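# Shelve two glove boxes into the wall dispenser by size

## Task

A wall-mounted glove dispenser has three slots holding small, medium and large gloves, arranged left to right. Take the two glove boxes sitting on the cart and insert each one into the slot matching its size. The cart and the pedal bin are movable. At the end the gripper must have released the boxes and the robot must have backed away from them. The robot must not tip over or finish leaning; either counts as failure.

## Robot and tools

Robot: a Hello Robot Stretch 3. It has a two-wheeled base (0.33 m long, 0.34 m wide), a mast carrying a lift, and a single arm that telescopes out to the robot's RIGHT side. The gripper cannot reach forward on its own; to shift it forward you drive the base. Turning in place pivots about the point midway between the drive wheels, 0.05 m behind the front edge. With the arm retracted and wrist folded, turning sweeps a 0.28 m radius; an unfolded, level wrist reaches past that circle.

Frames: the base frame has its origin on the floor between the drive wheels, x forward, y left, z up. hand_pose is reported in this frame, located where the closed fingertips meet; with all wrist joints at zero its x axis points up, y back toward the mast, z toward the rear. The odometry frame is the base frame as it was at scene start. Heading is in radians, positive to the left, range -3.142 to 3.142.

execute_actions: argument "actions" is a list containing one action or none (empty list just reports state and images). Optional "cameras" lists any of head_camera, nav_camera, wrist_camera, all; omitted, null or ["all"] gives every camera, [] gives none. An action may contain:
- "base": exactly one key. {"translate_m": d} is a relative drive in metres along the robot's current heading, measured from where the base last reported itself; positive forward, range -1 to 1. {"rotate_rad": d} is a relative in-place turn in radians, positive counter-clockwise (left), range -3.2 to 3.2. No sideways motion exists.
- "joints": an object of absolute joint targets by name (one number each, not offsets): lift_m 0 to 1.1 m (arm height); arm_m 0 to 0.52 m (extension); wrist_yaw_rad -1.345 to 4.42 (0 along the arm, positive swings toward the front, 3.0 folds over the base); wrist_pitch_rad -1.57 to 0.451 (0 level, negative tips fingertips down); wrist_roll_rad -2.911 to 2.911 (0 fingers side by side, level); gripper_m -0.089 to 0.179 (bigger is wider; the actual fingertip gap is 0.007 less when almost shut, 0.025 less when fully open, zero below 0.007); head_pan_rad -3.953 to 1.73 (0 forward, positive left, -1.57 looks along the arm); head_tilt_rad -1.53 to 0.419 (negative looks down). Done tolerances: ±0.004 for lift, arm, gripper; ±0.02 for yaw, roll, pan, tilt; ±0.05 for pitch.
- "contact_limits": only {"arm_m": effort %} from 1 to 100, stopping the arm once its motor effort hits that level (negative sign when retracting). Too low stops instantly; values above the maximum are clipped.
Base and joint motions in one action start together. Joints or base left out may keep pushing toward earlier targets. Any unknown key or out-of-range number rejects the whole call with no motion. Each action lasts at most 15 s. If a result reports a stop, later motion calls in that same reply are skipped.

wait: {"seconds": 0 to 10}; commands nothing, returns the same as an empty execute_actions.
zoom_image: {"camera": name, "region": [x0, y0, x1, y1]} in pixels of that camera's latest full image, origin top-left, at most 504 x 504.
finished_scene: {"scene": n}; irreversible, reports success. Call only when the boxes are placed, released and the robot has moved away.

Result lines: base_status and joint_status give how each motion ended: done, off_target (stopped short, may still push), contact_stop, time_out, torque_fault (the last three drop the target and hold in place, unless slack). on_its_own covers joints not commanded; "held at" is the target held, not the position. motor_effort is % of maximum, positive toward larger values, peak in brackets; readings carry fixed biases and noise. Positive wheel effort pushes forward. lidar_m: 12 sectors of 30 degrees, first straight ahead, counter-clockwise (4th left, 7th behind, 10th right), distances from base origin in a plane 0.17 m up, 0.15 to 12 m, "-" for nothing; misses glass and thin legs; low lift hides some sectors. wrist_depth_mm and head_depth_mm: 7x7 grids of median depth (wrist 45-1000, head 280-4000, head image sideways), "-" unknown. base_odometry counts wheel turns, so slip shows as travel; turned_by_wheels and turned_by_imu give turning since last result; base_tilt in degrees (forward and right positive), with up to about 4 degrees fixed error.

Gripping: command gripper_m smaller than the box width to grasp; to let go, open to at least 0.02 above where contact began. Neither reading nor status confirms a hold; check cameras. Overly hard squeezing triggers a stall guard that weakens grip; resend a different value to re-squeeze.

Speed: base is fast only with lift_m under 0.30, arm_m under 0.03, wrist_yaw_rad over 2.54; otherwise slow.

Safety: fold or unfold the wrist only with lift_m 0.32 to 0.95, wrist_pitch_rad -0.4 and roll near 0; once folded the lift may go down to 0.25. With wrist_yaw_rad below -0.4 keep pitch at -0.5 or lower. Arm and lift halt and go slack on firm contact; base, wrist and head do not and will keep pushing. Prolonged wrist strain cuts that servo for 10 s. Pushing into a rigid object with the gripper above about 0.45 m, a second push after a contact stop, or driving while holding or hooking something fixed can tip the robot; backing into furniture is riskiest. If tilted, reverse the last move in small steps, free the gripper, and lower the lift to about 0.2. Avoid dropping boxes, slamming, hard impacts and strong shoves; a loose object may occasionally be nudged by something external. The robot holds its last command while you think.

Each tool is called as a command line: name --argument value for each argument, lists and objects as JSON in quotes; but a table of rows of numbers goes row by row, as --pt "numbers of a row", without its own name.

## Session

execute_actions --actions '[]'

Scene clock: 0.00 s.
base_odometry: x=+0.000 y=+0.000 heading=+0.000 (m, m, rad; odometry frame)
turned_by_wheels: +0.000 (rad since the last result)
turned_by_imu: +0.000 (rad since the last result)
base_tilt: forward=+0.3 right=+1.7 (deg)
lidar_m: 1.65 1.61 1.43 2.47 2.56 2.68 1.58 1.55 1.65 1.82 1.77 2.13
head_depth_mm: 1843 2042 1987 1974 1973 1958 1947 / 1844 1923 1893 1871 1861 1841 1837 / 1797 1827 1788 1780 1771 1754 1734 / 1735 1739 1728 1713 1706 1689 1669 / 1658 1661 1642 1630 1615 1605 1593 / 1590 1579 1557 1556 1552 1534 1522 / 1519 1509 1498 1491 1477 1468 1462
base_status: not commanded
joint_positions: lift_m=+0.431 arm_m=+0.001 wrist_yaw_rad=+3.055 wrist_pitch_rad=-0.319 wrist_roll_rad=+0.004 gripper_m=+0.037 head_pan_rad=-0.019 head_tilt_rad=-0.001
joint_status: not commanded
motor_effort: left_wheel=+1 right_wheel=-1 lift_m=+36 arm_m=-1 wrist_yaw_rad=+0 wrist_pitch_rad=+6 wrist_roll_rad=-1 gripper_m=+0 head_pan_rad=-1 head_tilt_rad=+2 (%)
hand_pose: x=-0.0008 y=+0.0894 z=+0.4666 quat_wxyz=(+0.143, +0.703, +0.082, +0.691) (m; base frame)
wrist_depth_mm: - - - - - - - / - - - - - - - / - - - - - - - / - - - - - - - / 975 958 - 948 958 938 937 / 788 797 - 783 804 769 770 / 663 662 - 662 636 652 649
pictures: head_camera (sideways: a quarter turn clockwise sets it upright), nav_camera (sideways: a quarter turn counterclockwise sets it upright), wrist_camera
Images, in order (width x height): head_camera 896x504, nav_camera 672x504, wrist_camera 644x364.

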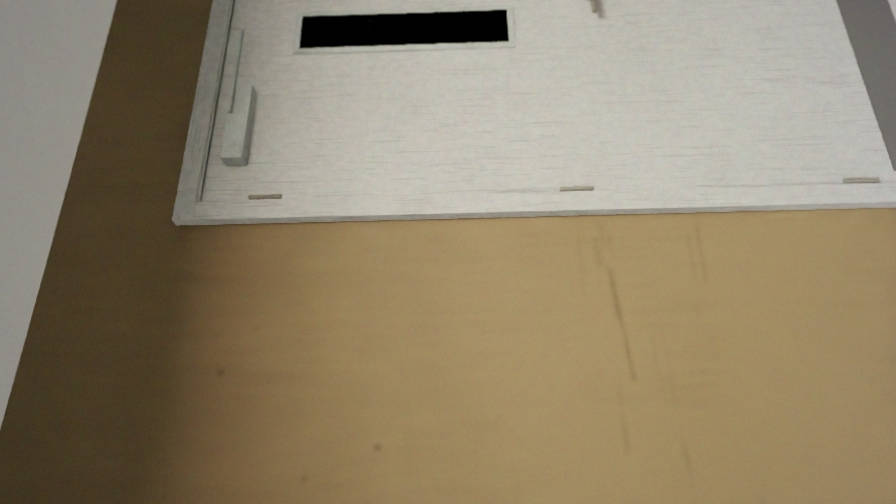

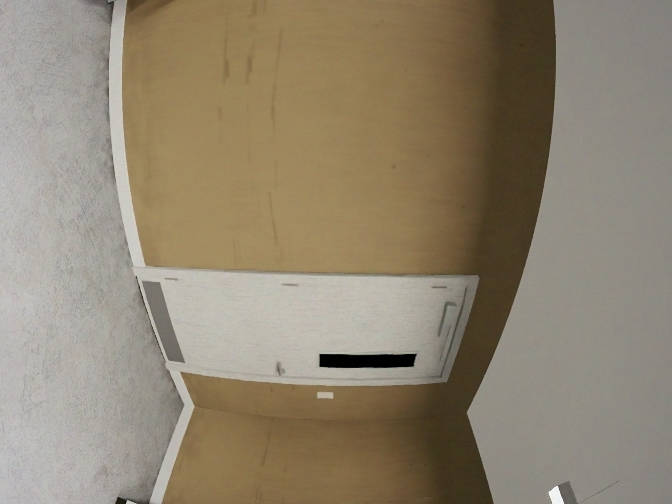

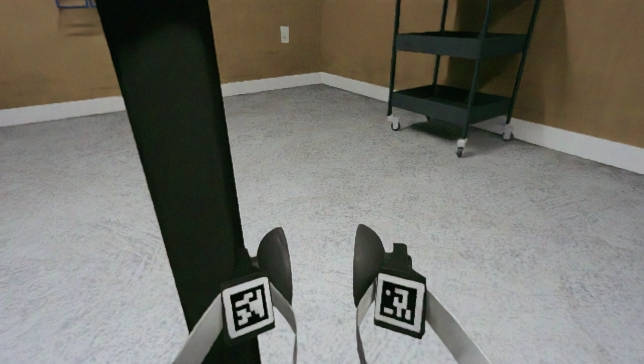

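execute_actions --actions '[{"joints":{"head_pan_rad":1.5,"head_tilt_rad":-0.3}}]' --cameras '["head_camera","nav_camera"]'

Scene clock: 5.03 s.
base_odometry: x=+0.000 y=+0.000 heading=+0.000 (m, m, rad; odometry frame)
turned_by_wheels: +0.000 (rad since the last result)
turned_by_imu: +0.001 (rad since the last result)
base_tilt: forward=+0.3 right=+1.6 (deg)
lidar_m: 1.65 1.62 1.44 2.47 2.56 2.69 1.58 1.55 1.64 1.82 1.77 2.14
head_depth_mm: 1876 1936 2012 2003 1797 1833 1567 / 2127 2193 2274 2422 2443 1941 1570 / 2425 2532 2660 2794 2726 2025 1563 / 2494 2619 2739 2872 2848 2029 1578 / 2389 2493 2594 2697 2733 2028 1582 / 2266 2373 2461 2540 2626 2041 1596 / 2169 2249 2318 2420 2532 2055 1595
base_status: not commanded
joint_positions: lift_m=+0.431 arm_m=+0.001 wrist_yaw_rad=+3.055 wrist_pitch_rad=-0.319 wrist_roll_rad=+0.004 gripper_m=+0.037 head_pan_rad=+1.493 head_tilt_rad=-0.296
joint_status: all done
motor_effort: left_wheel=+0(1) right_wheel=-1(0) lift_m=+36(36) arm_m=-1(1) wrist_yaw_rad=+0(0) wrist_pitch_rad=+6(7) wrist_roll_rad=-1(0) gripper_m=+0(1) head_pan_rad=+3(38) head_tilt_rad=-3(29) (%)
hand_pose: x=-0.0008 y=+0.0894 z=+0.4666 quat_wxyz=(+0.143, +0.703, +0.082, +0.691) (m; base frame)
wrist_depth_mm: - - - - - - - / - - - - - - - / - - - - - - - / - - - - - - - / 976 968 - 968 953 947 940 / 792 783 - 778 805 774 768 / 662 662 - 645 629 654 644
pictures: head_camera (sideways: a quarter turn clockwise sets it upright), nav_camera (sideways: a quarter turn counterclockwise sets it upright)
Images, in order (width x height): head_camera 896x504, nav_camera 672x504.

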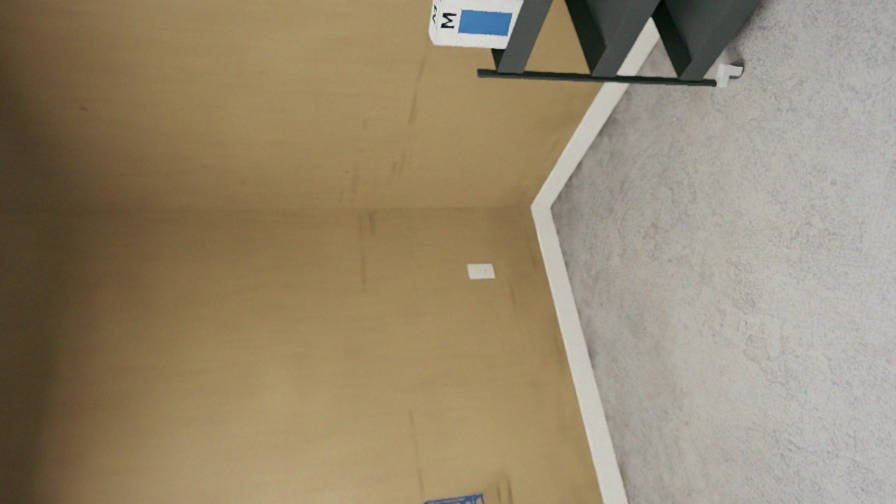

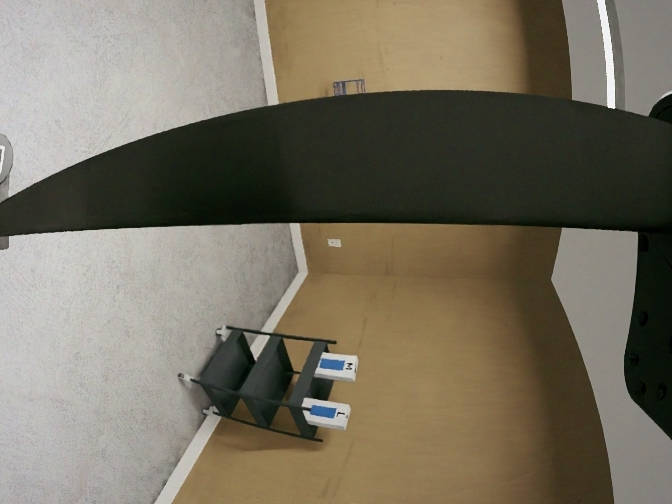

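execute_actions --actions '[{"joints":{"lift_m":0.27,"head_pan_rad":0,"head_tilt_rad":-0.4}}]' --cameras '[]'

execute_actions --actions '[{"base":{"rotate_rad":1.05}}]' --cameras '["head_camera","nav_camera"]'

Scene clock: 16.57 s.
base_odometry: x=+0.000 y=+0.000 heading=+0.000 (m, m, rad; odometry frame)
turned_by_wheels: +0.000 (rad since the last result)
turned_by_imu: +0.001 (rad since the last result)
base_tilt: forward=+0.4 right=+1.6 (deg)
lidar_m: 1.65 1.61 1.43 2.47 2.56 2.69 1.59 1.55 1.64 1.81 1.78 2.13
head_depth_mm: 1682 1806 1947 2093 2216 1762 1432 / 1605 1710 1846 1998 2118 1782 1434 / 1544 1638 1739 1881 2033 1785 1426 / 1499 1580 1681 1801 1951 1798 1441 / 1432 1520 1605 1720 1834 1801 1450 / 1375 1452 1535 1632 1745 1796 1441 / 1324 1398 1479 1558 1660 1749 1458
base_status: not commanded
joint_positions: lift_m=+0.270 arm_m=+0.001 wrist_yaw_rad=+3.055 wrist_pitch_rad=-0.320 wrist_roll_rad=+0.004 gripper_m=+0.037 head_pan_rad=+0.007 head_tilt_rad=-0.395
joint_status: all done
motor_effort: left_wheel=+0(1) right_wheel=+0(1) lift_m=+33(35) arm_m=-1(1) wrist_yaw_rad=-1(0) wrist_pitch_rad=+7(7) wrist_roll_rad=-1(1) gripper_m=+0(0) head_pan_rad=-4(39) head_tilt_rad=-4(14) (%)
hand_pose: x=-0.0008 y=+0.0893 z=+0.3055 quat_wxyz=(+0.143, +0.703, +0.082, +0.691) (m; base frame)
wrist_depth_mm: - - - - - - - / - - - - - - - / - - - - - - - / 913 910 897 891 886 884 876 / 702 690 733 696 683 679 678 / 574 562 - 560 575 555 555 / 483 478 - 498 461 471 471
pictures: none
No camera images: the call's "cameras" was empty. Leave "cameras" out to get every camera's image.

Scene clock: 18.50 s.
base_odometry: x=+0.000 y=+0.000 heading=+1.050 (m, m, rad; odometry frame)
turned_by_wheels: +1.050 (rad since the last result)
turned_by_imu: +1.041 (rad since the last result)
base_tilt: forward=+0.4 right=+1.7 (deg)
lidar_m: 1.43 2.48 2.54 2.69 1.58 1.55 1.64 1.82 1.78 2.13 1.65 1.61
head_depth_mm: 1393 1461 1547 1649 1744 1765 1422 / 1477 1557 1656 1760 1885 1774 1431 / 1573 1654 1774 1753 1910 1773 1439 / 1677 1779 1917 1893 1874 1737 1431 / 1790 1931 2048 1737 1945 1801 1451 / 1934 2076 2264 2475 2406 1806 1452 / 2087 2281 2493 2725 2412 1818 1455
base_status: done
joint_positions: lift_m=+0.270 arm_m=+0.001 wrist_yaw_rad=+3.055 wrist_pitch_rad=-0.320 wrist_roll_rad=+0.004 gripper_m=+0.037 head_pan_rad=+0.007 head_tilt_rad=-0.396
joint_status: not commanded
motor_effort: left_wheel=-2(10) right_wheel=+2(8) lift_m=+32(32) arm_m=-1(1) wrist_yaw_rad=+0(0) wrist_pitch_rad=+7(7) wrist_roll_rad=-1(1) gripper_m=+1(0) head_pan_rad=-4(4) head_tilt_rad=-2(2) (%)
hand_pose: x=-0.0008 y=+0.0893 z=+0.3055 quat_wxyz=(+0.143, +0.703, +0.082, +0.691) (m; base frame)
wrist_depth_mm: - - - - - - - / - - - - - - - / - - - - - - - / 923 899 908 894 890 881 860 / 695 692 721 688 682 675 683 / 573 573 - 562 586 558 555 / 479 482 - 502 457 472 472
pictures: head_camera (sideways: a quarter turn clockwise sets it upright), nav_camera (sideways: a quarter turn counterclockwise sets it upright)
Images, in order (width x height): head_camera 896x504, nav_camera 672x504.

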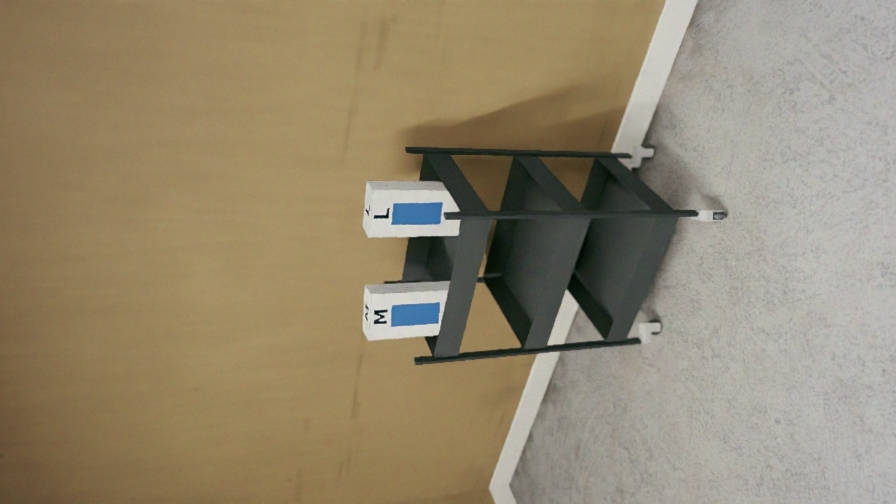

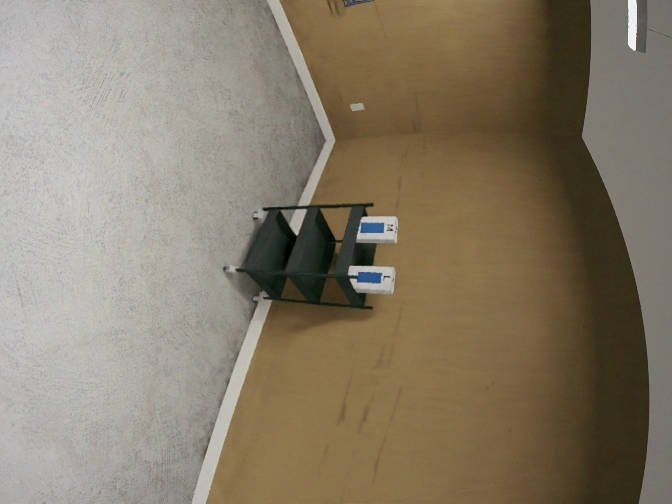

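execute_actions --actions '[{"base":{"rotate_rad":0.46},"joints":{"head_pan_rad":0.7,"head_tilt_rad":-0.3}}]' --cameras '[]'

execute_actions --actions '[{"base":{"translate_m":1.0}}]' --cameras '[]'

execute_actions --actions '[{"base":{"rotate_rad":0.53},"joints":{"head_pan_rad":0.2}}]' --cameras '["head_camera","nav_camera"]'

Scene clock: 27.97 s.
base_odometry: x=+0.000 y=+0.000 heading=+1.510 (m, m, rad; odometry frame)
turned_by_wheels: +0.460 (rad since the last result)
turned_by_imu: +0.457 (rad since the last result)
base_tilt: forward=+0.3 right=+1.6 (deg)
lidar_m: 1.70 2.54 2.63 1.61 1.56 1.61 1.91 1.78 2.26 1.67 1.61 1.44
head_depth_mm: 2091 2200 2296 2410 2510 1970 1540 / 2132 2231 2350 2478 2565 1971 1547 / 2175 2277 2394 2530 2605 1993 1549 / 2210 2335 2452 2569 2655 1986 1557 / 2262 2374 2494 2667 2755 2010 1565 / 2312 2446 2568 2710 2791 2003 1569 / 2354 2471 2646 2798 2824 2018 1571
base_status: done
joint_positions: lift_m=+0.270 arm_m=+0.001 wrist_yaw_rad=+3.055 wrist_pitch_rad=-0.320 wrist_roll_rad=+0.004 gripper_m=+0.037 head_pan_rad=+0.693 head_tilt_rad=-0.309
joint_status: all done
motor_effort: left_wheel=-2(10) right_wheel=+1(6) lift_m=+32(32) arm_m=-1(1) wrist_yaw_rad=+0(0) wrist_pitch_rad=+7(7) wrist_roll_rad=-1(0) gripper_m=-1(0) head_pan_rad=+3(38) head_tilt_rad=+6(18) (%)
hand_pose: x=-0.0008 y=+0.0893 z=+0.3055 quat_wxyz=(+0.143, +0.703, +0.082, +0.691) (m; base frame)
wrist_depth_mm: - - - - - - - / - - - - - - - / - - - - - - - / 908 922 890 886 900 877 876 / 699 701 726 695 694 679 673 / 571 567 - 557 579 555 551 / 481 480 - 499 454 467 468
pictures: none
No camera images: the call's "cameras" was empty. Leave "cameras" out to get every camera's image.

Scene clock: 33.00 s.
base_odometry: x=+0.061 y=+0.998 heading=+1.510 (m, m, rad; odometry frame)
turned_by_wheels: +0.000 (rad since the last result)
turned_by_imu: +0.005 (rad since the last result)
base_tilt: forward=+0.3 right=+1.7 (deg)
lidar_m: 1.61 1.66 1.73 2.39 2.07 2.12 2.74 2.65 1.58 1.16 0.71 0.73
head_depth_mm: 1365 1430 1498 1577 1657 1756 1544 / 1387 1454 1532 1612 1698 1786 1552 / 1422 1486 1562 1654 1740 1837 1549 / 1446 1519 1595 1675 1787 1862 1557 / 1476 1552 1648 1728 1837 1917 1567 / 1498 1586 1671 1776 1878 1940 1577 / 1540 1622 1711 1819 1943 1992 1590
base_status: done
joint_positions: lift_m=+0.270 arm_m=+0.001 wrist_yaw_rad=+3.055 wrist_pitch_rad=-0.320 wrist_roll_rad=+0.004 gripper_m=+0.037 head_pan_rad=+0.693 head_tilt_rad=-0.309
joint_status: not commanded
motor_effort: left_wheel=-3(8) right_wheel=+2(7) lift_m=+33(33) arm_m=-1(1) wrist_yaw_rad=+0(1) wrist_pitch_rad=+7(7) wrist_roll_rad=-1(0) gripper_m=-1(1) head_pan_rad=+3(3) head_tilt_rad=+5(5) (%)
hand_pose: x=-0.0008 y=+0.0893 z=+0.3054 quat_wxyz=(+0.143, +0.703, +0.082, +0.691) (m; base frame)
wrist_depth_mm: - - - - - - - / - - - - - - - / - - - - - - - / 915 923 905 883 886 880 875 / 709 700 727 694 691 684 676 / 570 568 - 560 569 557 556 / 480 483 - 499 457 469 467
pictures: none
No camera images: the call's "cameras" was empty. Leave "cameras" out to get every camera's image.

Scene clock: 34.60 s.
base_odometry: x=+0.061 y=+0.998 heading=+2.040 (m, m, rad; odometry frame)
turned_by_wheels: +0.530 (rad since the last result)
turned_by_imu: +0.526 (rad since the last result)
base_tilt: forward=+0.3 right=+1.7 (deg)
lidar_m: 1.66 1.73 2.40 2.06 2.14 2.73 2.66 1.57 1.16 0.71 0.73 1.62
head_depth_mm: 1365 1427 1499 1570 1650 1747 1539 / 1386 1453 1532 1621 1704 1785 1541 / 1428 1492 1577 1655 1748 1831 1552 / 1465 1536 1612 1699 1810 1873 1567 / 1507 1575 1651 1769 1869 1939 1564 / 1536 1622 1714 1812 1919 1973 1574 / 1576 1660 1759 1866 1987 2018 1576
base_status: done
joint_positions: lift_m=+0.270 arm_m=+0.001 wrist_yaw_rad=+3.055 wrist_pitch_rad=-0.320 wrist_roll_rad=+0.004 gripper_m=+0.037 head_pan_rad=+0.207 head_tilt_rad=-0.309
joint_status: all done
motor_effort: left_wheel=-2(9) right_wheel=+2(7) lift_m=+33(33) arm_m=-1(1) wrist_yaw_rad=+0(1) wrist_pitch_rad=+7(7) wrist_roll_rad=-1(1) gripper_m=+0(1) head_pan_rad=-4(36) head_tilt_rad=+6(6) (%)
hand_pose: x=-0.0008 y=+0.0893 z=+0.3054 quat_wxyz=(+0.143, +0.703, +0.082, +0.691) (m; base frame)
wrist_depth_mm: - - - - - - - / - - - - - - - / - - - - - - - / 898 913 889 896 876 882 863 / 703 699 718 699 691 674 681 / 577 568 - 561 582 554 556 / 485 485 - 495 460 469 472
pictures: head_camera (sideways: a quarter turn clockwise sets it upright), nav_camera (sideways: a quarter turn counterclockwise sets it upright)
Images, in order (width x height): head_camera 896x504, nav_camera 672x504.

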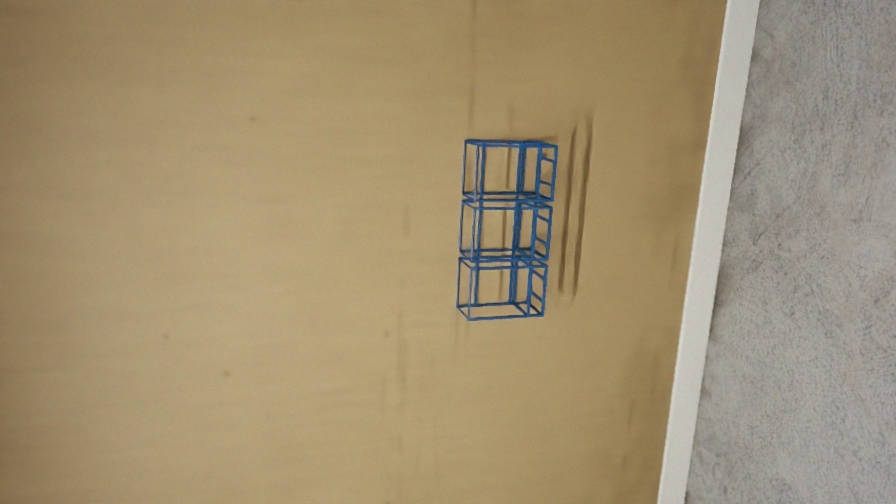

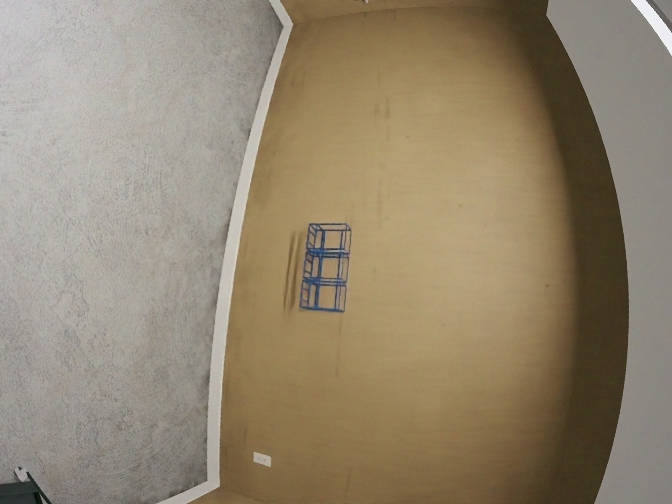

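zoom_image --camera "head_camera" --region '[430,120,630,340]'

execute_actions --actions '[{"joints":{"lift_m":0.8,"wrist_pitch_rad":-0.4,"head_pan_rad":-1.45,"head_tilt_rad":-0.6}}]' --cameras '[]'

execute_actions --actions '[{"joints":{"wrist_yaw_rad":0,"gripper_m":0.179}}]' --cameras '[]'

execute_actions --actions '[{"joints":{"wrist_pitch_rad":0,"lift_m":0.76}}]'

Region (430, 120, 630, 340) of head_camera's 896x504 image, scaled by 2.291, with more detail than that image has; it fills the left 458 columns of this view, and the rest is white.

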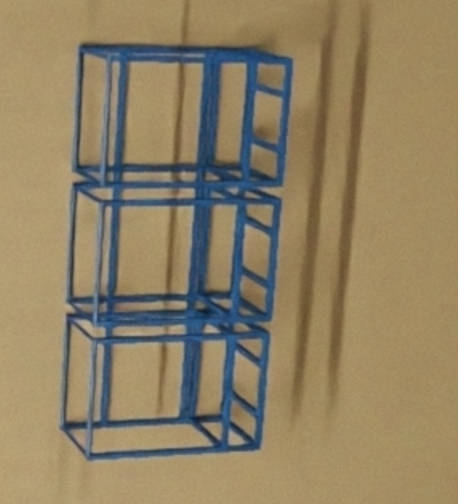

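Scene clock: 51.37 s.
base_odometry: x=+0.061 y=+0.998 heading=+2.040 (m, m, rad; odometry frame)
turned_by_wheels: +0.000 (rad since the last result)
turned_by_imu: +0.001 (rad since the last result)
base_tilt: forward=+0.4 right=+1.7 (deg)
lidar_m: 1.66 1.73 2.40 2.06 2.13 2.73 2.65 1.57 1.16 0.71 0.73 1.62
head_depth_mm: 898 982 1078 1203 1357 1457 1245 / 912 998 1083 989 957 1234 1199 / 924 1013 1095 971 997 1122 1214 / 935 1031 1139 1151 1001 1130 1205 / 955 1045 1161 864 1167 1241 1233 / 971 1066 1184 1302 1452 1431 1265 / 982 1087 1208 1366 1565 1504 1273
base_status: not commanded
joint_positions: lift_m=+0.800 arm_m=+0.001 wrist_yaw_rad=+3.055 wrist_pitch_rad=-0.412 wrist_roll_rad=+0.004 gripper_m=+0.037 head_pan_rad=-1.443 head_tilt_rad=-0.592
joint_status: all done
motor_effort: left_wheel=-2(1) right_wheel=+2(2) lift_m=+39(39) arm_m=-1(1) wrist_yaw_rad=+1(0) wrist_pitch_rad=+6(6) wrist_roll_rad=-1(1) gripper_m=+0(0) head_pan_rad=-4(42) head_tilt_rad=-4(30) (%)
hand_pose: x=-0.0017 y=+0.0789 z=+0.8140 quat_wxyz=(+0.175, +0.699, +0.114, +0.684) (m; base frame)
wrist_depth_mm: - - - - - - - / - - - - - - - / - - - - - - - / - - - - - - - / - - - - - - - / - - - - - - - / - - - - 980 - -
pictures: none
No camera images: the call's "cameras" was empty. Leave "cameras" out to get every camera's image.

Scene clock: 53.90 s.
base_odometry: x=+0.061 y=+0.998 heading=+2.040 (m, m, rad; odometry frame)
turned_by_wheels: +0.000 (rad since the last result)
turned_by_imu: +0.000 (rad since the last result)
base_tilt: forward=+0.3 right=+1.6 (deg)
lidar_m: 1.66 1.73 2.40 2.06 2.14 2.74 2.65 1.57 1.16 0.71 0.73 1.62
head_depth_mm: 896 978 1078 1196 1353 1465 1245 / 908 994 1080 990 959 1234 - / 922 1010 1092 971 994 1122 1207 / 937 1028 1139 1147 1002 1128 1209 / 957 1048 1162 866 1162 1241 1229 / 969 1067 1184 1301 1452 1424 1259 / 983 1088 1203 1365 1570 1509 1265
base_status: not commanded
joint_positions: lift_m=+0.800 arm_m=+0.001 wrist_yaw_rad=+0.003 wrist_pitch_rad=-0.412 wrist_roll_rad=+0.004 gripper_m=+0.179 head_pan_rad=-1.443 head_tilt_rad=-0.592
joint_status: all done
motor_effort: left_wheel=-3(3) right_wheel=+2(2) lift_m=+39(39) arm_m=-1(1) wrist_yaw_rad=-2(3) wrist_pitch_rad=+6(6) wrist_roll_rad=+0(1) gripper_m=+0(85) head_pan_rad=-4(4) head_tilt_rad=-4(5) (%)
hand_pose: x=-0.0208 y=-0.3707 z=+0.8140 quat_wxyz=(+0.691, +0.146, -0.693, -0.144) (m; base frame)
wrist_depth_mm: 768 458 778 565 789 791 788 / 840 485 775 623 846 849 852 / 907 508 666 631 918 931 912 / 980 867 902 904 - - - / - 841 801 765 - - - / - 669 716 664 - - - / - 949 852 860 - - -
pictures: none
No camera images: the call's "cameras" was empty. Leave "cameras" out to get every camera's image.

Scene clock: 55.07 s.
base_odometry: x=+0.061 y=+0.998 heading=+2.040 (m, m, rad; odometry frame)
turned_by_wheels: +0.000 (rad since the last result)
turned_by_imu: +0.000 (rad since the last result)
base_tilt: forward=+0.4 right=+1.7 (deg)
lidar_m: 1.66 1.73 2.41 2.06 2.14 2.74 2.65 1.56 1.16 0.71 0.73 1.62
head_depth_mm: 896 982 1078 1201 1356 1468 1249 / 912 996 1078 991 958 1230 - / 924 1010 1092 973 997 1119 1208 / 939 1031 1140 1145 998 1239 1201 / 950 1049 1164 861 1162 1241 1231 / 966 1062 1183 1299 1453 1433 1268 / 988 1082 1208 1366 1566 1504 1271
base_status: not commanded
joint_positions: lift_m=+0.760 arm_m=+0.001 wrist_yaw_rad=+0.003 wrist_pitch_rad=-0.025 wrist_roll_rad=+0.004 gripper_m=+0.179 head_pan_rad=-1.443 head_tilt_rad=-0.592
joint_status: all done
motor_effort: left_wheel=-2(2) right_wheel=+2(2) lift_m=+33(37) arm_m=-1(1) wrist_yaw_rad=-2(2) wrist_pitch_rad=+14(14) wrist_roll_rad=-1(1) gripper_m=+0(0) head_pan_rad=-3(3) head_tilt_rad=-4(4) (%)
hand_pose: x=-0.0207 y=-0.4011 z=+0.8684 quat_wxyz=(+0.706, +0.010, -0.708, -0.008) (m; base frame)
wrist_depth_mm: 804 805 822 793 812 811 818 / 823 834 825 835 838 830 833 / 858 848 845 863 834 850 840 / 866 509 862 635 883 878 868 / 906 523 792 651 896 907 899 / 920 490 490 495 927 924 911 / - 960 840 843 951 957 -
pictures: head_camera (sideways: a quarter turn clockwise sets it upright), nav_camera (sideways: a quarter turn counterclockwise sets it upright), wrist_camera
Images, in order (width x height): head_camera 896x504, nav_camera 672x504, wrist_camera 644x364.

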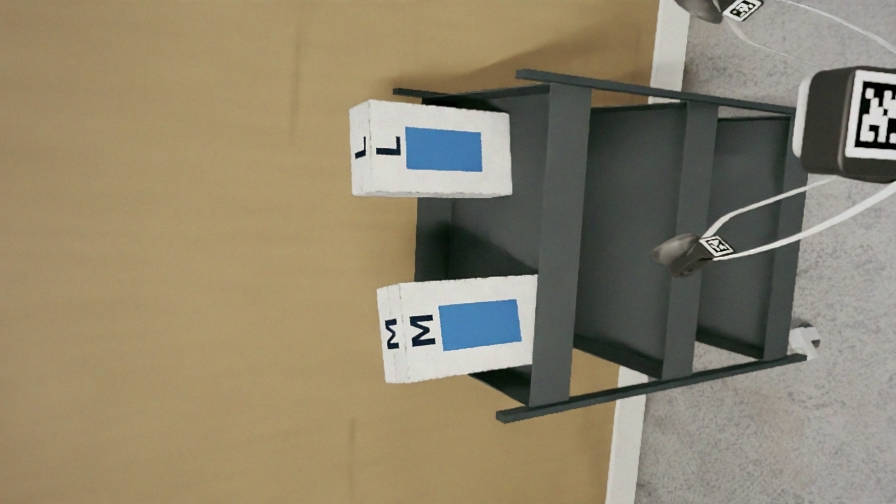

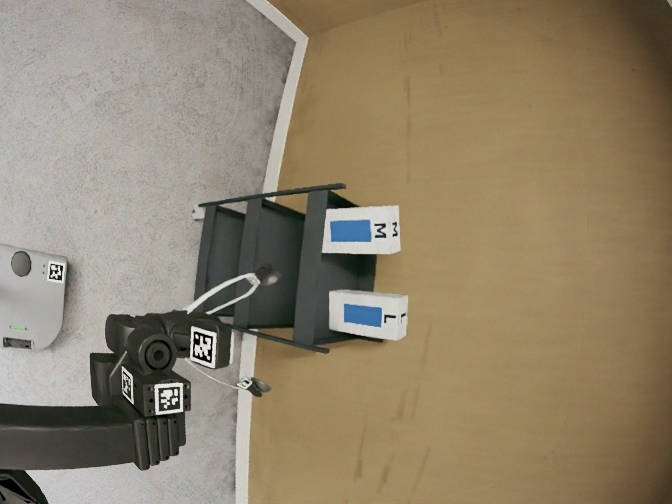

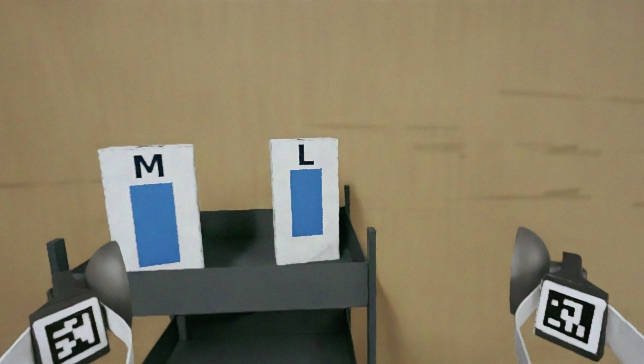

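execute_actions --actions '[{"base":{"translate_m":0.25},"joints":{"arm_m":0.2,"lift_m":0.75,"wrist_pitch_rad":0.02,"head_pan_rad":-1.6,"head_tilt_rad":-0.7}}]' --cameras '["head_camera","wrist_camera"]'

Scene clock: 66.73 s.
base_odometry: x=-0.052 y=+1.221 heading=+2.039 (m, m, rad; odometry frame)
turned_by_wheels: +0.000 (rad since the last result)
turned_by_imu: +0.002 (rad since the last result)
base_tilt: forward=+0.3 right=+1.7 (deg)
lidar_m: 1.41 1.47 2.04 2.11 2.13 2.97 2.90 1.57 0.73 0.70 1.17 1.46
head_depth_mm: 934 1037 946 969 1354 - - / 936 1039 954 972 - 1314 1188 / 939 1045 1124 970 - 1309 1194 / 940 1044 842 870 1141 1278 1193 / 940 1048 1179 1321 1540 1393 1208 / 939 1044 1178 1358 1555 1398 1201 / 944 1047 1181 1361 1558 1402 1208
base_status: done
joint_positions: lift_m=+0.750 arm_m=+0.200 wrist_yaw_rad=+0.002 wrist_pitch_rad=-0.004 wrist_roll_rad=+0.004 gripper_m=+0.179 head_pan_rad=-1.593 head_tilt_rad=-0.691
joint_status: all done
motor_effort: left_wheel=-2(4) right_wheel=+2(5) lift_m=+32(32) arm_m=+5(8) wrist_yaw_rad=-1(2) wrist_pitch_rad=+13(13) wrist_roll_rad=+0(1) gripper_m=-1(0) head_pan_rad=-3(19) head_tilt_rad=-5(16) (%)
hand_pose: x=-0.0210 y=-0.6007 z=+0.8638 quat_wxyz=(+0.706, +0.002, -0.708, -0.001) (m; base frame)
wrist_depth_mm: 632 633 635 636 635 640 644 / 651 648 652 651 646 656 655 / 660 662 665 669 672 664 675 / 682 679 675 316 486 437 684 / 697 688 689 322 494 448 696 / 717 713 704 330 494 456 714 / - 732 343 336 424 418 -
pictures: head_camera (sideways: a quarter turn clockwise sets it upright), wrist_camera
Images, in order (width x height): head_camera 896x504, wrist_camera 644x364.

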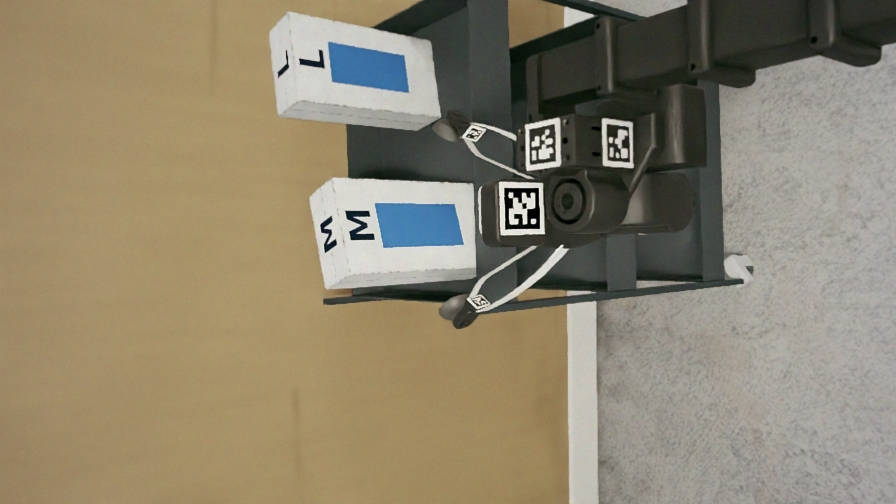

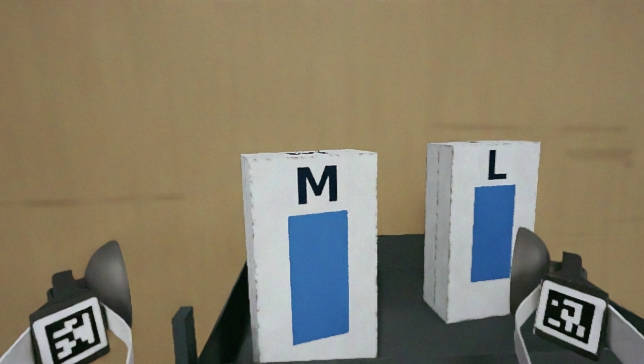

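execute_actions --actions '[{"base":{"translate_m":-0.17}}]' --cameras '[]'

execute_actions --actions '[{"base":{"rotate_rad":0.22},"joints":{"arm_m":0.28}}]' --cameras '["head_camera","wrist_camera"]'

Scene clock: 80.77 s.
base_odometry: x=+0.025 y=+1.070 heading=+2.039 (m, m, rad; odometry frame)
turned_by_wheels: +0.000 (rad since the last result)
turned_by_imu: +0.000 (rad since the last result)
base_tilt: forward=+0.3 right=+1.6 (deg)
lidar_m: 1.58 1.65 2.28 2.07 2.13 2.81 2.74 1.57 1.16 0.71 0.73 1.62
head_depth_mm: 932 1034 1173 1340 1521 - - / 931 1035 1146 1293 - 1292 1182 / 935 1040 923 988 - 1304 1192 / 934 1037 1123 1011 1141 1291 1197 / 937 1046 1118 885 1162 1303 1203 / 940 1044 1117 889 1175 1337 1200 / 940 1045 1179 1330 1549 1405 1203
base_status: done
joint_positions: lift_m=+0.750 arm_m=+0.200 wrist_yaw_rad=+0.002 wrist_pitch_rad=-0.004 wrist_roll_rad=+0.004 gripper_m=+0.179 head_pan_rad=-1.593 head_tilt_rad=-0.691
joint_status: not commanded
motor_effort: left_wheel=-2(9) right_wheel=+1(2) lift_m=+32(32) arm_m=+6(6) wrist_yaw_rad=-1(2) wrist_pitch_rad=+13(13) wrist_roll_rad=-1(1) gripper_m=+0(0) head_pan_rad=-3(4) head_tilt_rad=-4(5) (%)
hand_pose: x=-0.0210 y=-0.6007 z=+0.8638 quat_wxyz=(+0.706, +0.002, -0.708, -0.001) (m; base frame)
wrist_depth_mm: 627 628 636 635 630 643 637 / 643 649 640 646 638 652 649 / 660 660 658 658 659 666 665 / 667 312 671 429 677 676 686 / 689 318 605 443 684 698 702 / 708 330 538 453 466 709 717 / - 334 410 427 414 319 -
pictures: none
No camera images: the call's "cameras" was empty. Leave "cameras" out to get every camera's image.

Scene clock: 82.57 s.
base_odometry: x=+0.025 y=+1.070 heading=+2.259 (m, m, rad; odometry frame)
turned_by_wheels: +0.220 (rad since the last result)
turned_by_imu: +0.219 (rad since the last result)
base_tilt: forward=+0.4 right=+1.7 (deg)
lidar_m: 1.58 1.81 2.66 2.07 2.34 2.73 2.32 1.32 0.71 0.71 1.28 1.58
head_depth_mm: 904 1000 896 948 1053 - - / 923 1023 1102 997 - 1287 1190 / 941 1048 1131 1044 1040 1299 1191 / 963 1076 1138 888 1160 1301 1195 / 988 1104 1247 1420 1603 1396 1201 / 1011 1131 1290 1506 1645 1403 1207 / 1035 1161 1330 1554 1683 1407 1206
base_status: done
joint_positions: lift_m=+0.750 arm_m=+0.280 wrist_yaw_rad=+0.002 wrist_pitch_rad=-0.004 wrist_roll_rad=+0.004 gripper_m=+0.179 head_pan_rad=-1.593 head_tilt_rad=-0.691
joint_status: all done
motor_effort: left_wheel=-2(7) right_wheel=+1(6) lift_m=+32(32) arm_m=+6(5) wrist_yaw_rad=-1(1) wrist_pitch_rad=+13(13) wrist_roll_rad=-1(1) gripper_m=+0(0) head_pan_rad=-4(3) head_tilt_rad=-3(4) (%)
hand_pose: x=-0.0210 y=-0.6807 z=+0.8638 quat_wxyz=(+0.706, +0.002, -0.708, -0.001) (m; base frame)
wrist_depth_mm: 696 658 608 581 555 522 500 / 725 676 630 592 568 532 510 / 737 693 648 609 576 546 518 / 754 702 267 249 580 334 317 / 785 728 684 254 593 364 325 / 820 741 697 261 517 380 329 / - 757 321 268 404 369 -
pictures: head_camera (sideways: a quarter turn clockwise sets it upright), wrist_camera
Images, in order (width x height): head_camera 896x504, wrist_camera 644x364.

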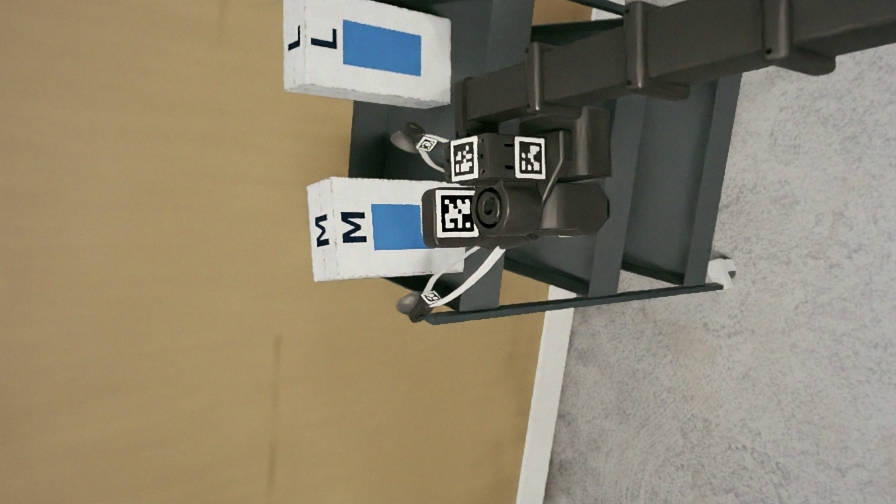

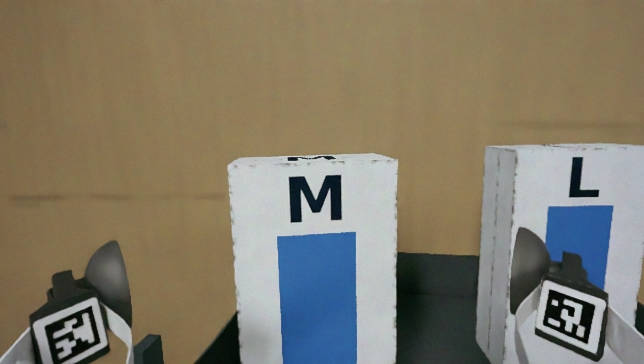

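execute_actions --actions '[{"base":{"translate_m":0.007},"joints":{"arm_m":0.37,"lift_m":0.76}}]' --cameras '["head_camera","wrist_camera"]'

Scene clock: 89.63 s.
base_odometry: x=+0.020 y=+1.075 heading=+2.259 (m, m, rad; odometry frame)
turned_by_wheels: +0.000 (rad since the last result)
turned_by_imu: +0.001 (rad since the last result)
base_tilt: forward=+0.4 right=+1.7 (deg)
lidar_m: 1.57 1.80 2.65 2.07 2.34 2.74 2.33 1.32 0.71 0.71 1.29 1.58
head_depth_mm: 907 1001 898 948 1096 - 1159 / 923 1023 1118 - 1145 1290 1185 / 942 1047 1122 - 1150 1296 1197 / 968 1076 1152 904 1188 1311 1194 / 986 1102 1247 1396 1598 1390 1200 / 1012 1131 1291 1485 1642 1400 1203 / 1034 1166 1325 1544 1682 1402 1206
base_status: done
joint_positions: lift_m=+0.760 arm_m=+0.370 wrist_yaw_rad=+0.002 wrist_pitch_rad=-0.004 wrist_roll_rad=+0.004 gripper_m=+0.179 head_pan_rad=-1.593 head_tilt_rad=-0.691
joint_status: all done
motor_effort: left_wheel=-3(3) right_wheel=+2(6) lift_m=+39(41) arm_m=+5(3) wrist_yaw_rad=-1(1) wrist_pitch_rad=+13(13) wrist_roll_rad=-1(0) gripper_m=+1(1) head_pan_rad=-4(4) head_tilt_rad=-5(5) (%)
hand_pose: x=-0.0210 y=-0.7707 z=+0.8736 quat_wxyz=(+0.706, +0.002, -0.708, -0.001) (m; base frame)
wrist_depth_mm: 599 564 527 496 474 449 427 / 617 577 537 505 486 457 436 / 628 592 551 525 495 472 451 / 653 615 563 215 493 478 246 / 673 621 157 161 167 498 236 / 701 639 160 165 171 504 239 / - 664 165 169 175 413 -
pictures: head_camera (sideways: a quarter turn clockwise sets it upright), wrist_camera
Images, in order (width x height): head_camera 896x504, wrist_camera 644x364.

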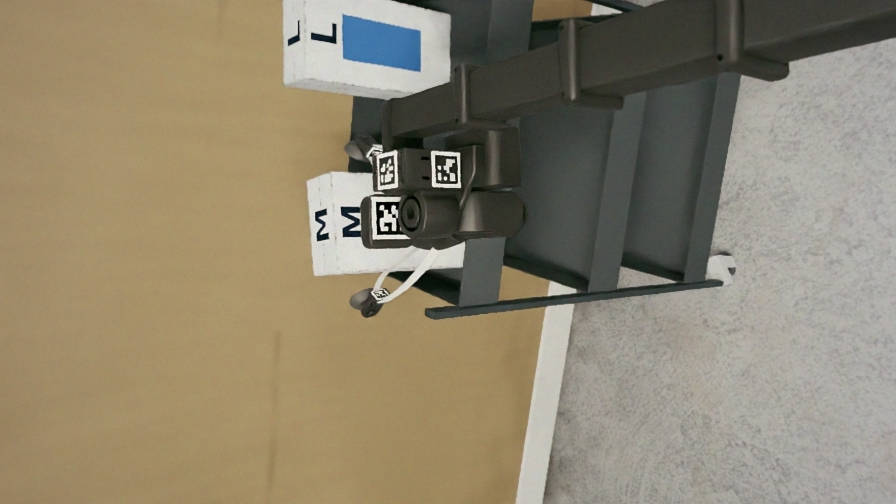

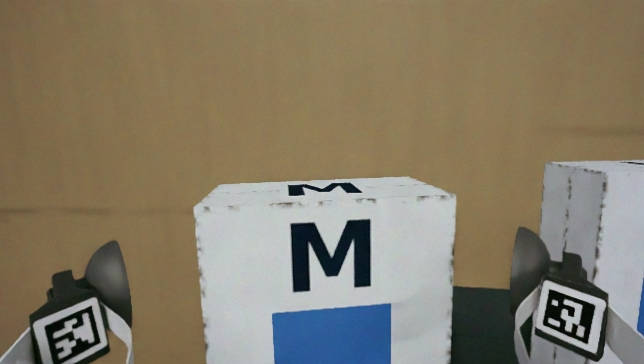

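execute_actions --actions '[{"base":{"translate_m":-0.026},"joints":{"wrist_yaw_rad":0.1}}]' --cameras '["wrist_camera"]'

execute_actions --actions '[{"joints":{"arm_m":0.42}}]' --cameras '["head_camera","wrist_camera"]'

Scene clock: 99.83 s.
base_odometry: x=+0.037 y=+1.055 heading=+2.259 (m, m, rad; odometry frame)
turned_by_wheels: +0.000 (rad since the last result)
turned_by_imu: +0.001 (rad since the last result)
base_tilt: forward=+0.3 right=+1.7 (deg)
lidar_m: 1.60 1.83 2.66 2.08 2.34 2.72 2.31 1.31 0.70 0.70 1.28 1.61
head_depth_mm: 898 996 896 949 1085 - 1160 / 919 1022 1093 - 1129 1265 1188 / 937 1039 1129 - 1152 1297 1189 / 964 1069 837 894 1188 1304 1198 / 983 1100 1240 1375 1580 1367 1201 / 1006 1126 1283 1488 1640 1389 1206 / 1026 1160 1322 1546 1685 1404 1204
base_status: done
joint_positions: lift_m=+0.760 arm_m=+0.370 wrist_yaw_rad=+0.097 wrist_pitch_rad=-0.004 wrist_roll_rad=+0.004 gripper_m=+0.179 head_pan_rad=-1.593 head_tilt_rad=-0.691
joint_status: all done
motor_effort: left_wheel=-2(7) right_wheel=+2(3) lift_m=+39(39) arm_m=+5(5) wrist_yaw_rad=+2(2) wrist_pitch_rad=+13(13) wrist_roll_rad=+0(1) gripper_m=+0(1) head_pan_rad=-3(4) head_tilt_rad=-5(5) (%)
hand_pose: x=+0.0033 y=-0.7695 z=+0.8736 quat_wxyz=(+0.705, +0.036, -0.707, +0.033) (m; base frame)
wrist_depth_mm: 669 601 555 508 470 437 412 / 685 626 574 524 485 446 419 / 720 645 590 532 489 457 430 / 738 667 584 215 479 466 258 / 757 680 162 163 164 480 244 / 805 691 167 167 168 485 223 / - 718 171 171 173 412 -
pictures: wrist_camera
Images, in order (width x height): wrist_camera 644x364.

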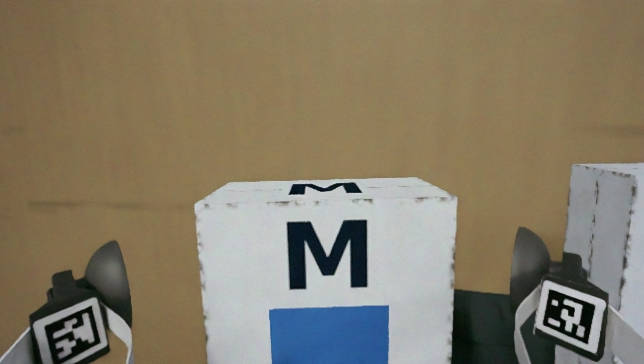

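Scene clock: 101.30 s.
base_odometry: x=+0.037 y=+1.055 heading=+2.259 (m, m, rad; odometry frame)
turned_by_wheels: +0.000 (rad since the last result)
turned_by_imu: +0.000 (rad since the last result)
base_tilt: forward=+0.3 right=+1.7 (deg)
lidar_m: 1.60 1.83 2.67 2.07 2.34 2.71 2.31 1.32 0.70 0.70 1.28 1.60
head_depth_mm: 898 996 898 948 1162 - 1165 / 921 1016 1083 - 1112 1272 1189 / 940 1045 1138 875 1146 1293 1192 / 958 1068 1142 894 1188 1307 1195 / 980 1099 1237 1369 1584 1365 1194 / 1004 1125 1278 1484 1639 1399 1203 / 1029 1153 1318 1541 1672 1403 1206
base_status: not commanded
joint_positions: lift_m=+0.760 arm_m=+0.420 wrist_yaw_rad=+0.097 wrist_pitch_rad=-0.004 wrist_roll_rad=+0.004 gripper_m=+0.179 head_pan_rad=-1.593 head_tilt_rad=-0.691
joint_status: all done
motor_effort: left_wheel=-1(2) right_wheel=+2(2) lift_m=+39(39) arm_m=+5(4) wrist_yaw_rad=+1(2) wrist_pitch_rad=+13(13) wrist_roll_rad=-1(1) gripper_m=+0(0) head_pan_rad=-4(3) head_tilt_rad=-5(5) (%)
hand_pose: x=+0.0035 y=-0.8195 z=+0.8736 quat_wxyz=(+0.705, +0.036, -0.707, +0.033) (m; base frame)
wrist_depth_mm: 612 547 502 464 427 396 372 / 629 568 518 473 436 407 380 / 650 577 528 484 447 414 385 / 671 604 536 492 448 422 391 / 698 602 112 112 113 414 401 / 738 113 114 114 115 116 225 / - 117 117 117 118 120 -
pictures: head_camera (sideways: a quarter turn clockwise sets it upright), wrist_camera
Images, in order (width x height): head_camera 896x504, wrist_camera 644x364.

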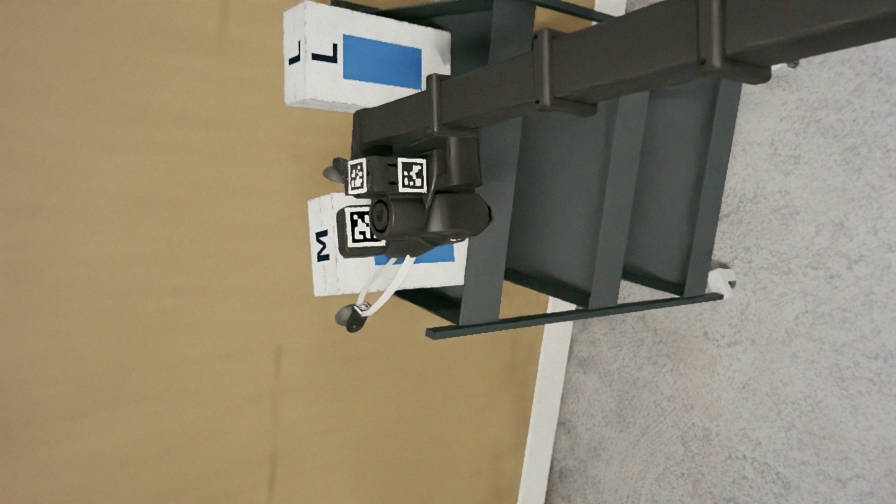

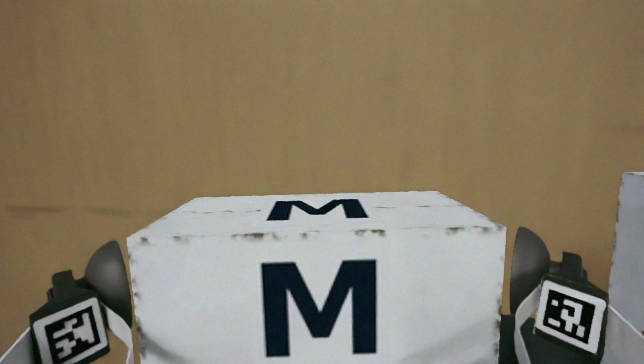

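execute_actions --actions '[{"joints":{"gripper_m":0.06}}]' --cameras '["wrist_camera"]'

execute_actions --actions '[{"joints":{"lift_m":0.8}}]' --cameras '["head_camera","wrist_camera"]'

Scene clock: 106.97 s.
base_odometry: x=+0.037 y=+1.055 heading=+2.259 (m, m, rad; odometry frame)
turned_by_wheels: +0.000 (rad since the last result)
turned_by_imu: +0.001 (rad since the last result)
base_tilt: forward=+0.4 right=+1.6 (deg)
lidar_m: 1.60 1.83 2.67 2.08 2.34 2.71 2.31 1.31 0.70 0.70 1.28 1.60
head_depth_mm: 899 994 897 950 1170 - 1163 / 918 1016 1082 - 1115 1277 1189 / 939 1039 1140 874 1147 1294 1189 / 958 1069 1139 894 1187 1300 1195 / 983 1098 1236 1364 1586 1362 1196 / 1006 1125 1287 1483 1637 1392 1204 / 1025 1158 1320 1543 1683 1403 1208
base_status: not commanded
joint_positions: lift_m=+0.760 arm_m=+0.420 wrist_yaw_rad=+0.099 wrist_pitch_rad=-0.003 wrist_roll_rad=+0.004 gripper_m=+0.061 head_pan_rad=-1.593 head_tilt_rad=-0.691
joint_status: all done
motor_effort: left_wheel=-2(2) right_wheel=+1(1) lift_m=+39(39) arm_m=+5(6) wrist_yaw_rad=+0(2) wrist_pitch_rad=+12(13) wrist_roll_rad=-1(1) gripper_m=-30(100) head_pan_rad=-4(3) head_tilt_rad=-5(5) (%)
hand_pose: x=+0.0039 y=-0.8195 z=+0.8737 quat_wxyz=(+0.705, +0.036, -0.707, +0.034) (m; base frame)
wrist_depth_mm: 608 552 502 463 428 399 372 / 629 566 521 471 440 406 380 / 653 584 529 482 444 415 386 / 671 598 531 480 445 421 397 / 702 627 124 125 125 422 400 / 725 126 126 126 127 128 409 / 761 128 128 128 129 360 237
pictures: wrist_camera
Images, in order (width x height): wrist_camera 644x364.

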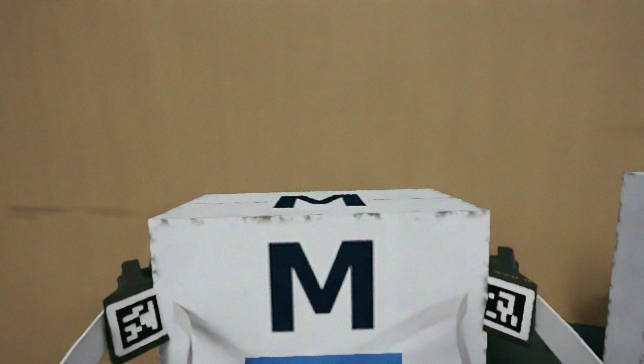

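Scene clock: 108.13 s.
base_odometry: x=+0.037 y=+1.055 heading=+2.259 (m, m, rad; odometry frame)
turned_by_wheels: +0.000 (rad since the last result)
turned_by_imu: +0.000 (rad since the last result)
base_tilt: forward=+0.3 right=+1.7 (deg)
lidar_m: 1.60 1.83 2.66 2.07 2.34 2.71 2.32 1.31 0.70 0.70 1.28 1.60
head_depth_mm: 902 994 896 949 - - 1162 / 918 1017 1087 867 1111 1263 1186 / 938 1041 1132 887 1147 1295 1192 / 959 1071 840 895 1180 1306 1195 / 981 1098 1238 1362 1580 1363 1199 / 1002 1122 1280 1486 1645 1397 1203 / 1031 1157 1317 1530 1678 1404 1206
base_status: not commanded
joint_positions: lift_m=+0.800 arm_m=+0.420 wrist_yaw_rad=+0.099 wrist_pitch_rad=-0.037 wrist_roll_rad=+0.004 gripper_m=+0.068 head_pan_rad=-1.593 head_tilt_rad=-0.691
joint_status: all done
on_its_own: gripper_m is held at +0.066, not at your +0.060, by its stall guard, which is still easing
motor_effort: left_wheel=-2(3) right_wheel=+1(1) lift_m=+43(43) arm_m=+5(5) wrist_yaw_rad=+0(1) wrist_pitch_rad=+32(33) wrist_roll_rad=+0(1) gripper_m=-27(30) head_pan_rad=-4(3) head_tilt_rad=-5(4) (%)
hand_pose: x=+0.0038 y=-0.8185 z=+0.9048 quat_wxyz=(+0.706, +0.048, -0.707, +0.022) (m; base frame)
wrist_depth_mm: 605 542 492 454 420 389 367 / 620 562 512 469 434 406 378 / 645 584 524 484 446 414 386 / 673 605 542 494 447 429 394 / 711 626 125 124 125 427 405 / 730 126 126 126 127 128 417 / 778 - 128 128 129 368 236
pictures: head_camera (sideways: a quarter turn clockwise sets it upright), wrist_camera
Images, in order (width x height): head_camera 896x504, wrist_camera 644x364.

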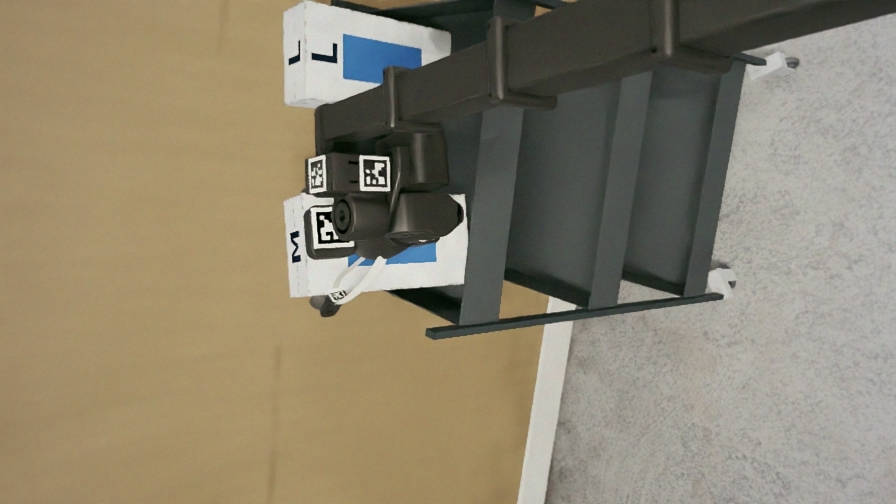

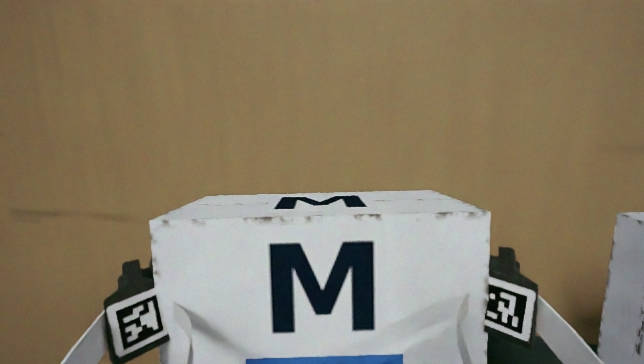

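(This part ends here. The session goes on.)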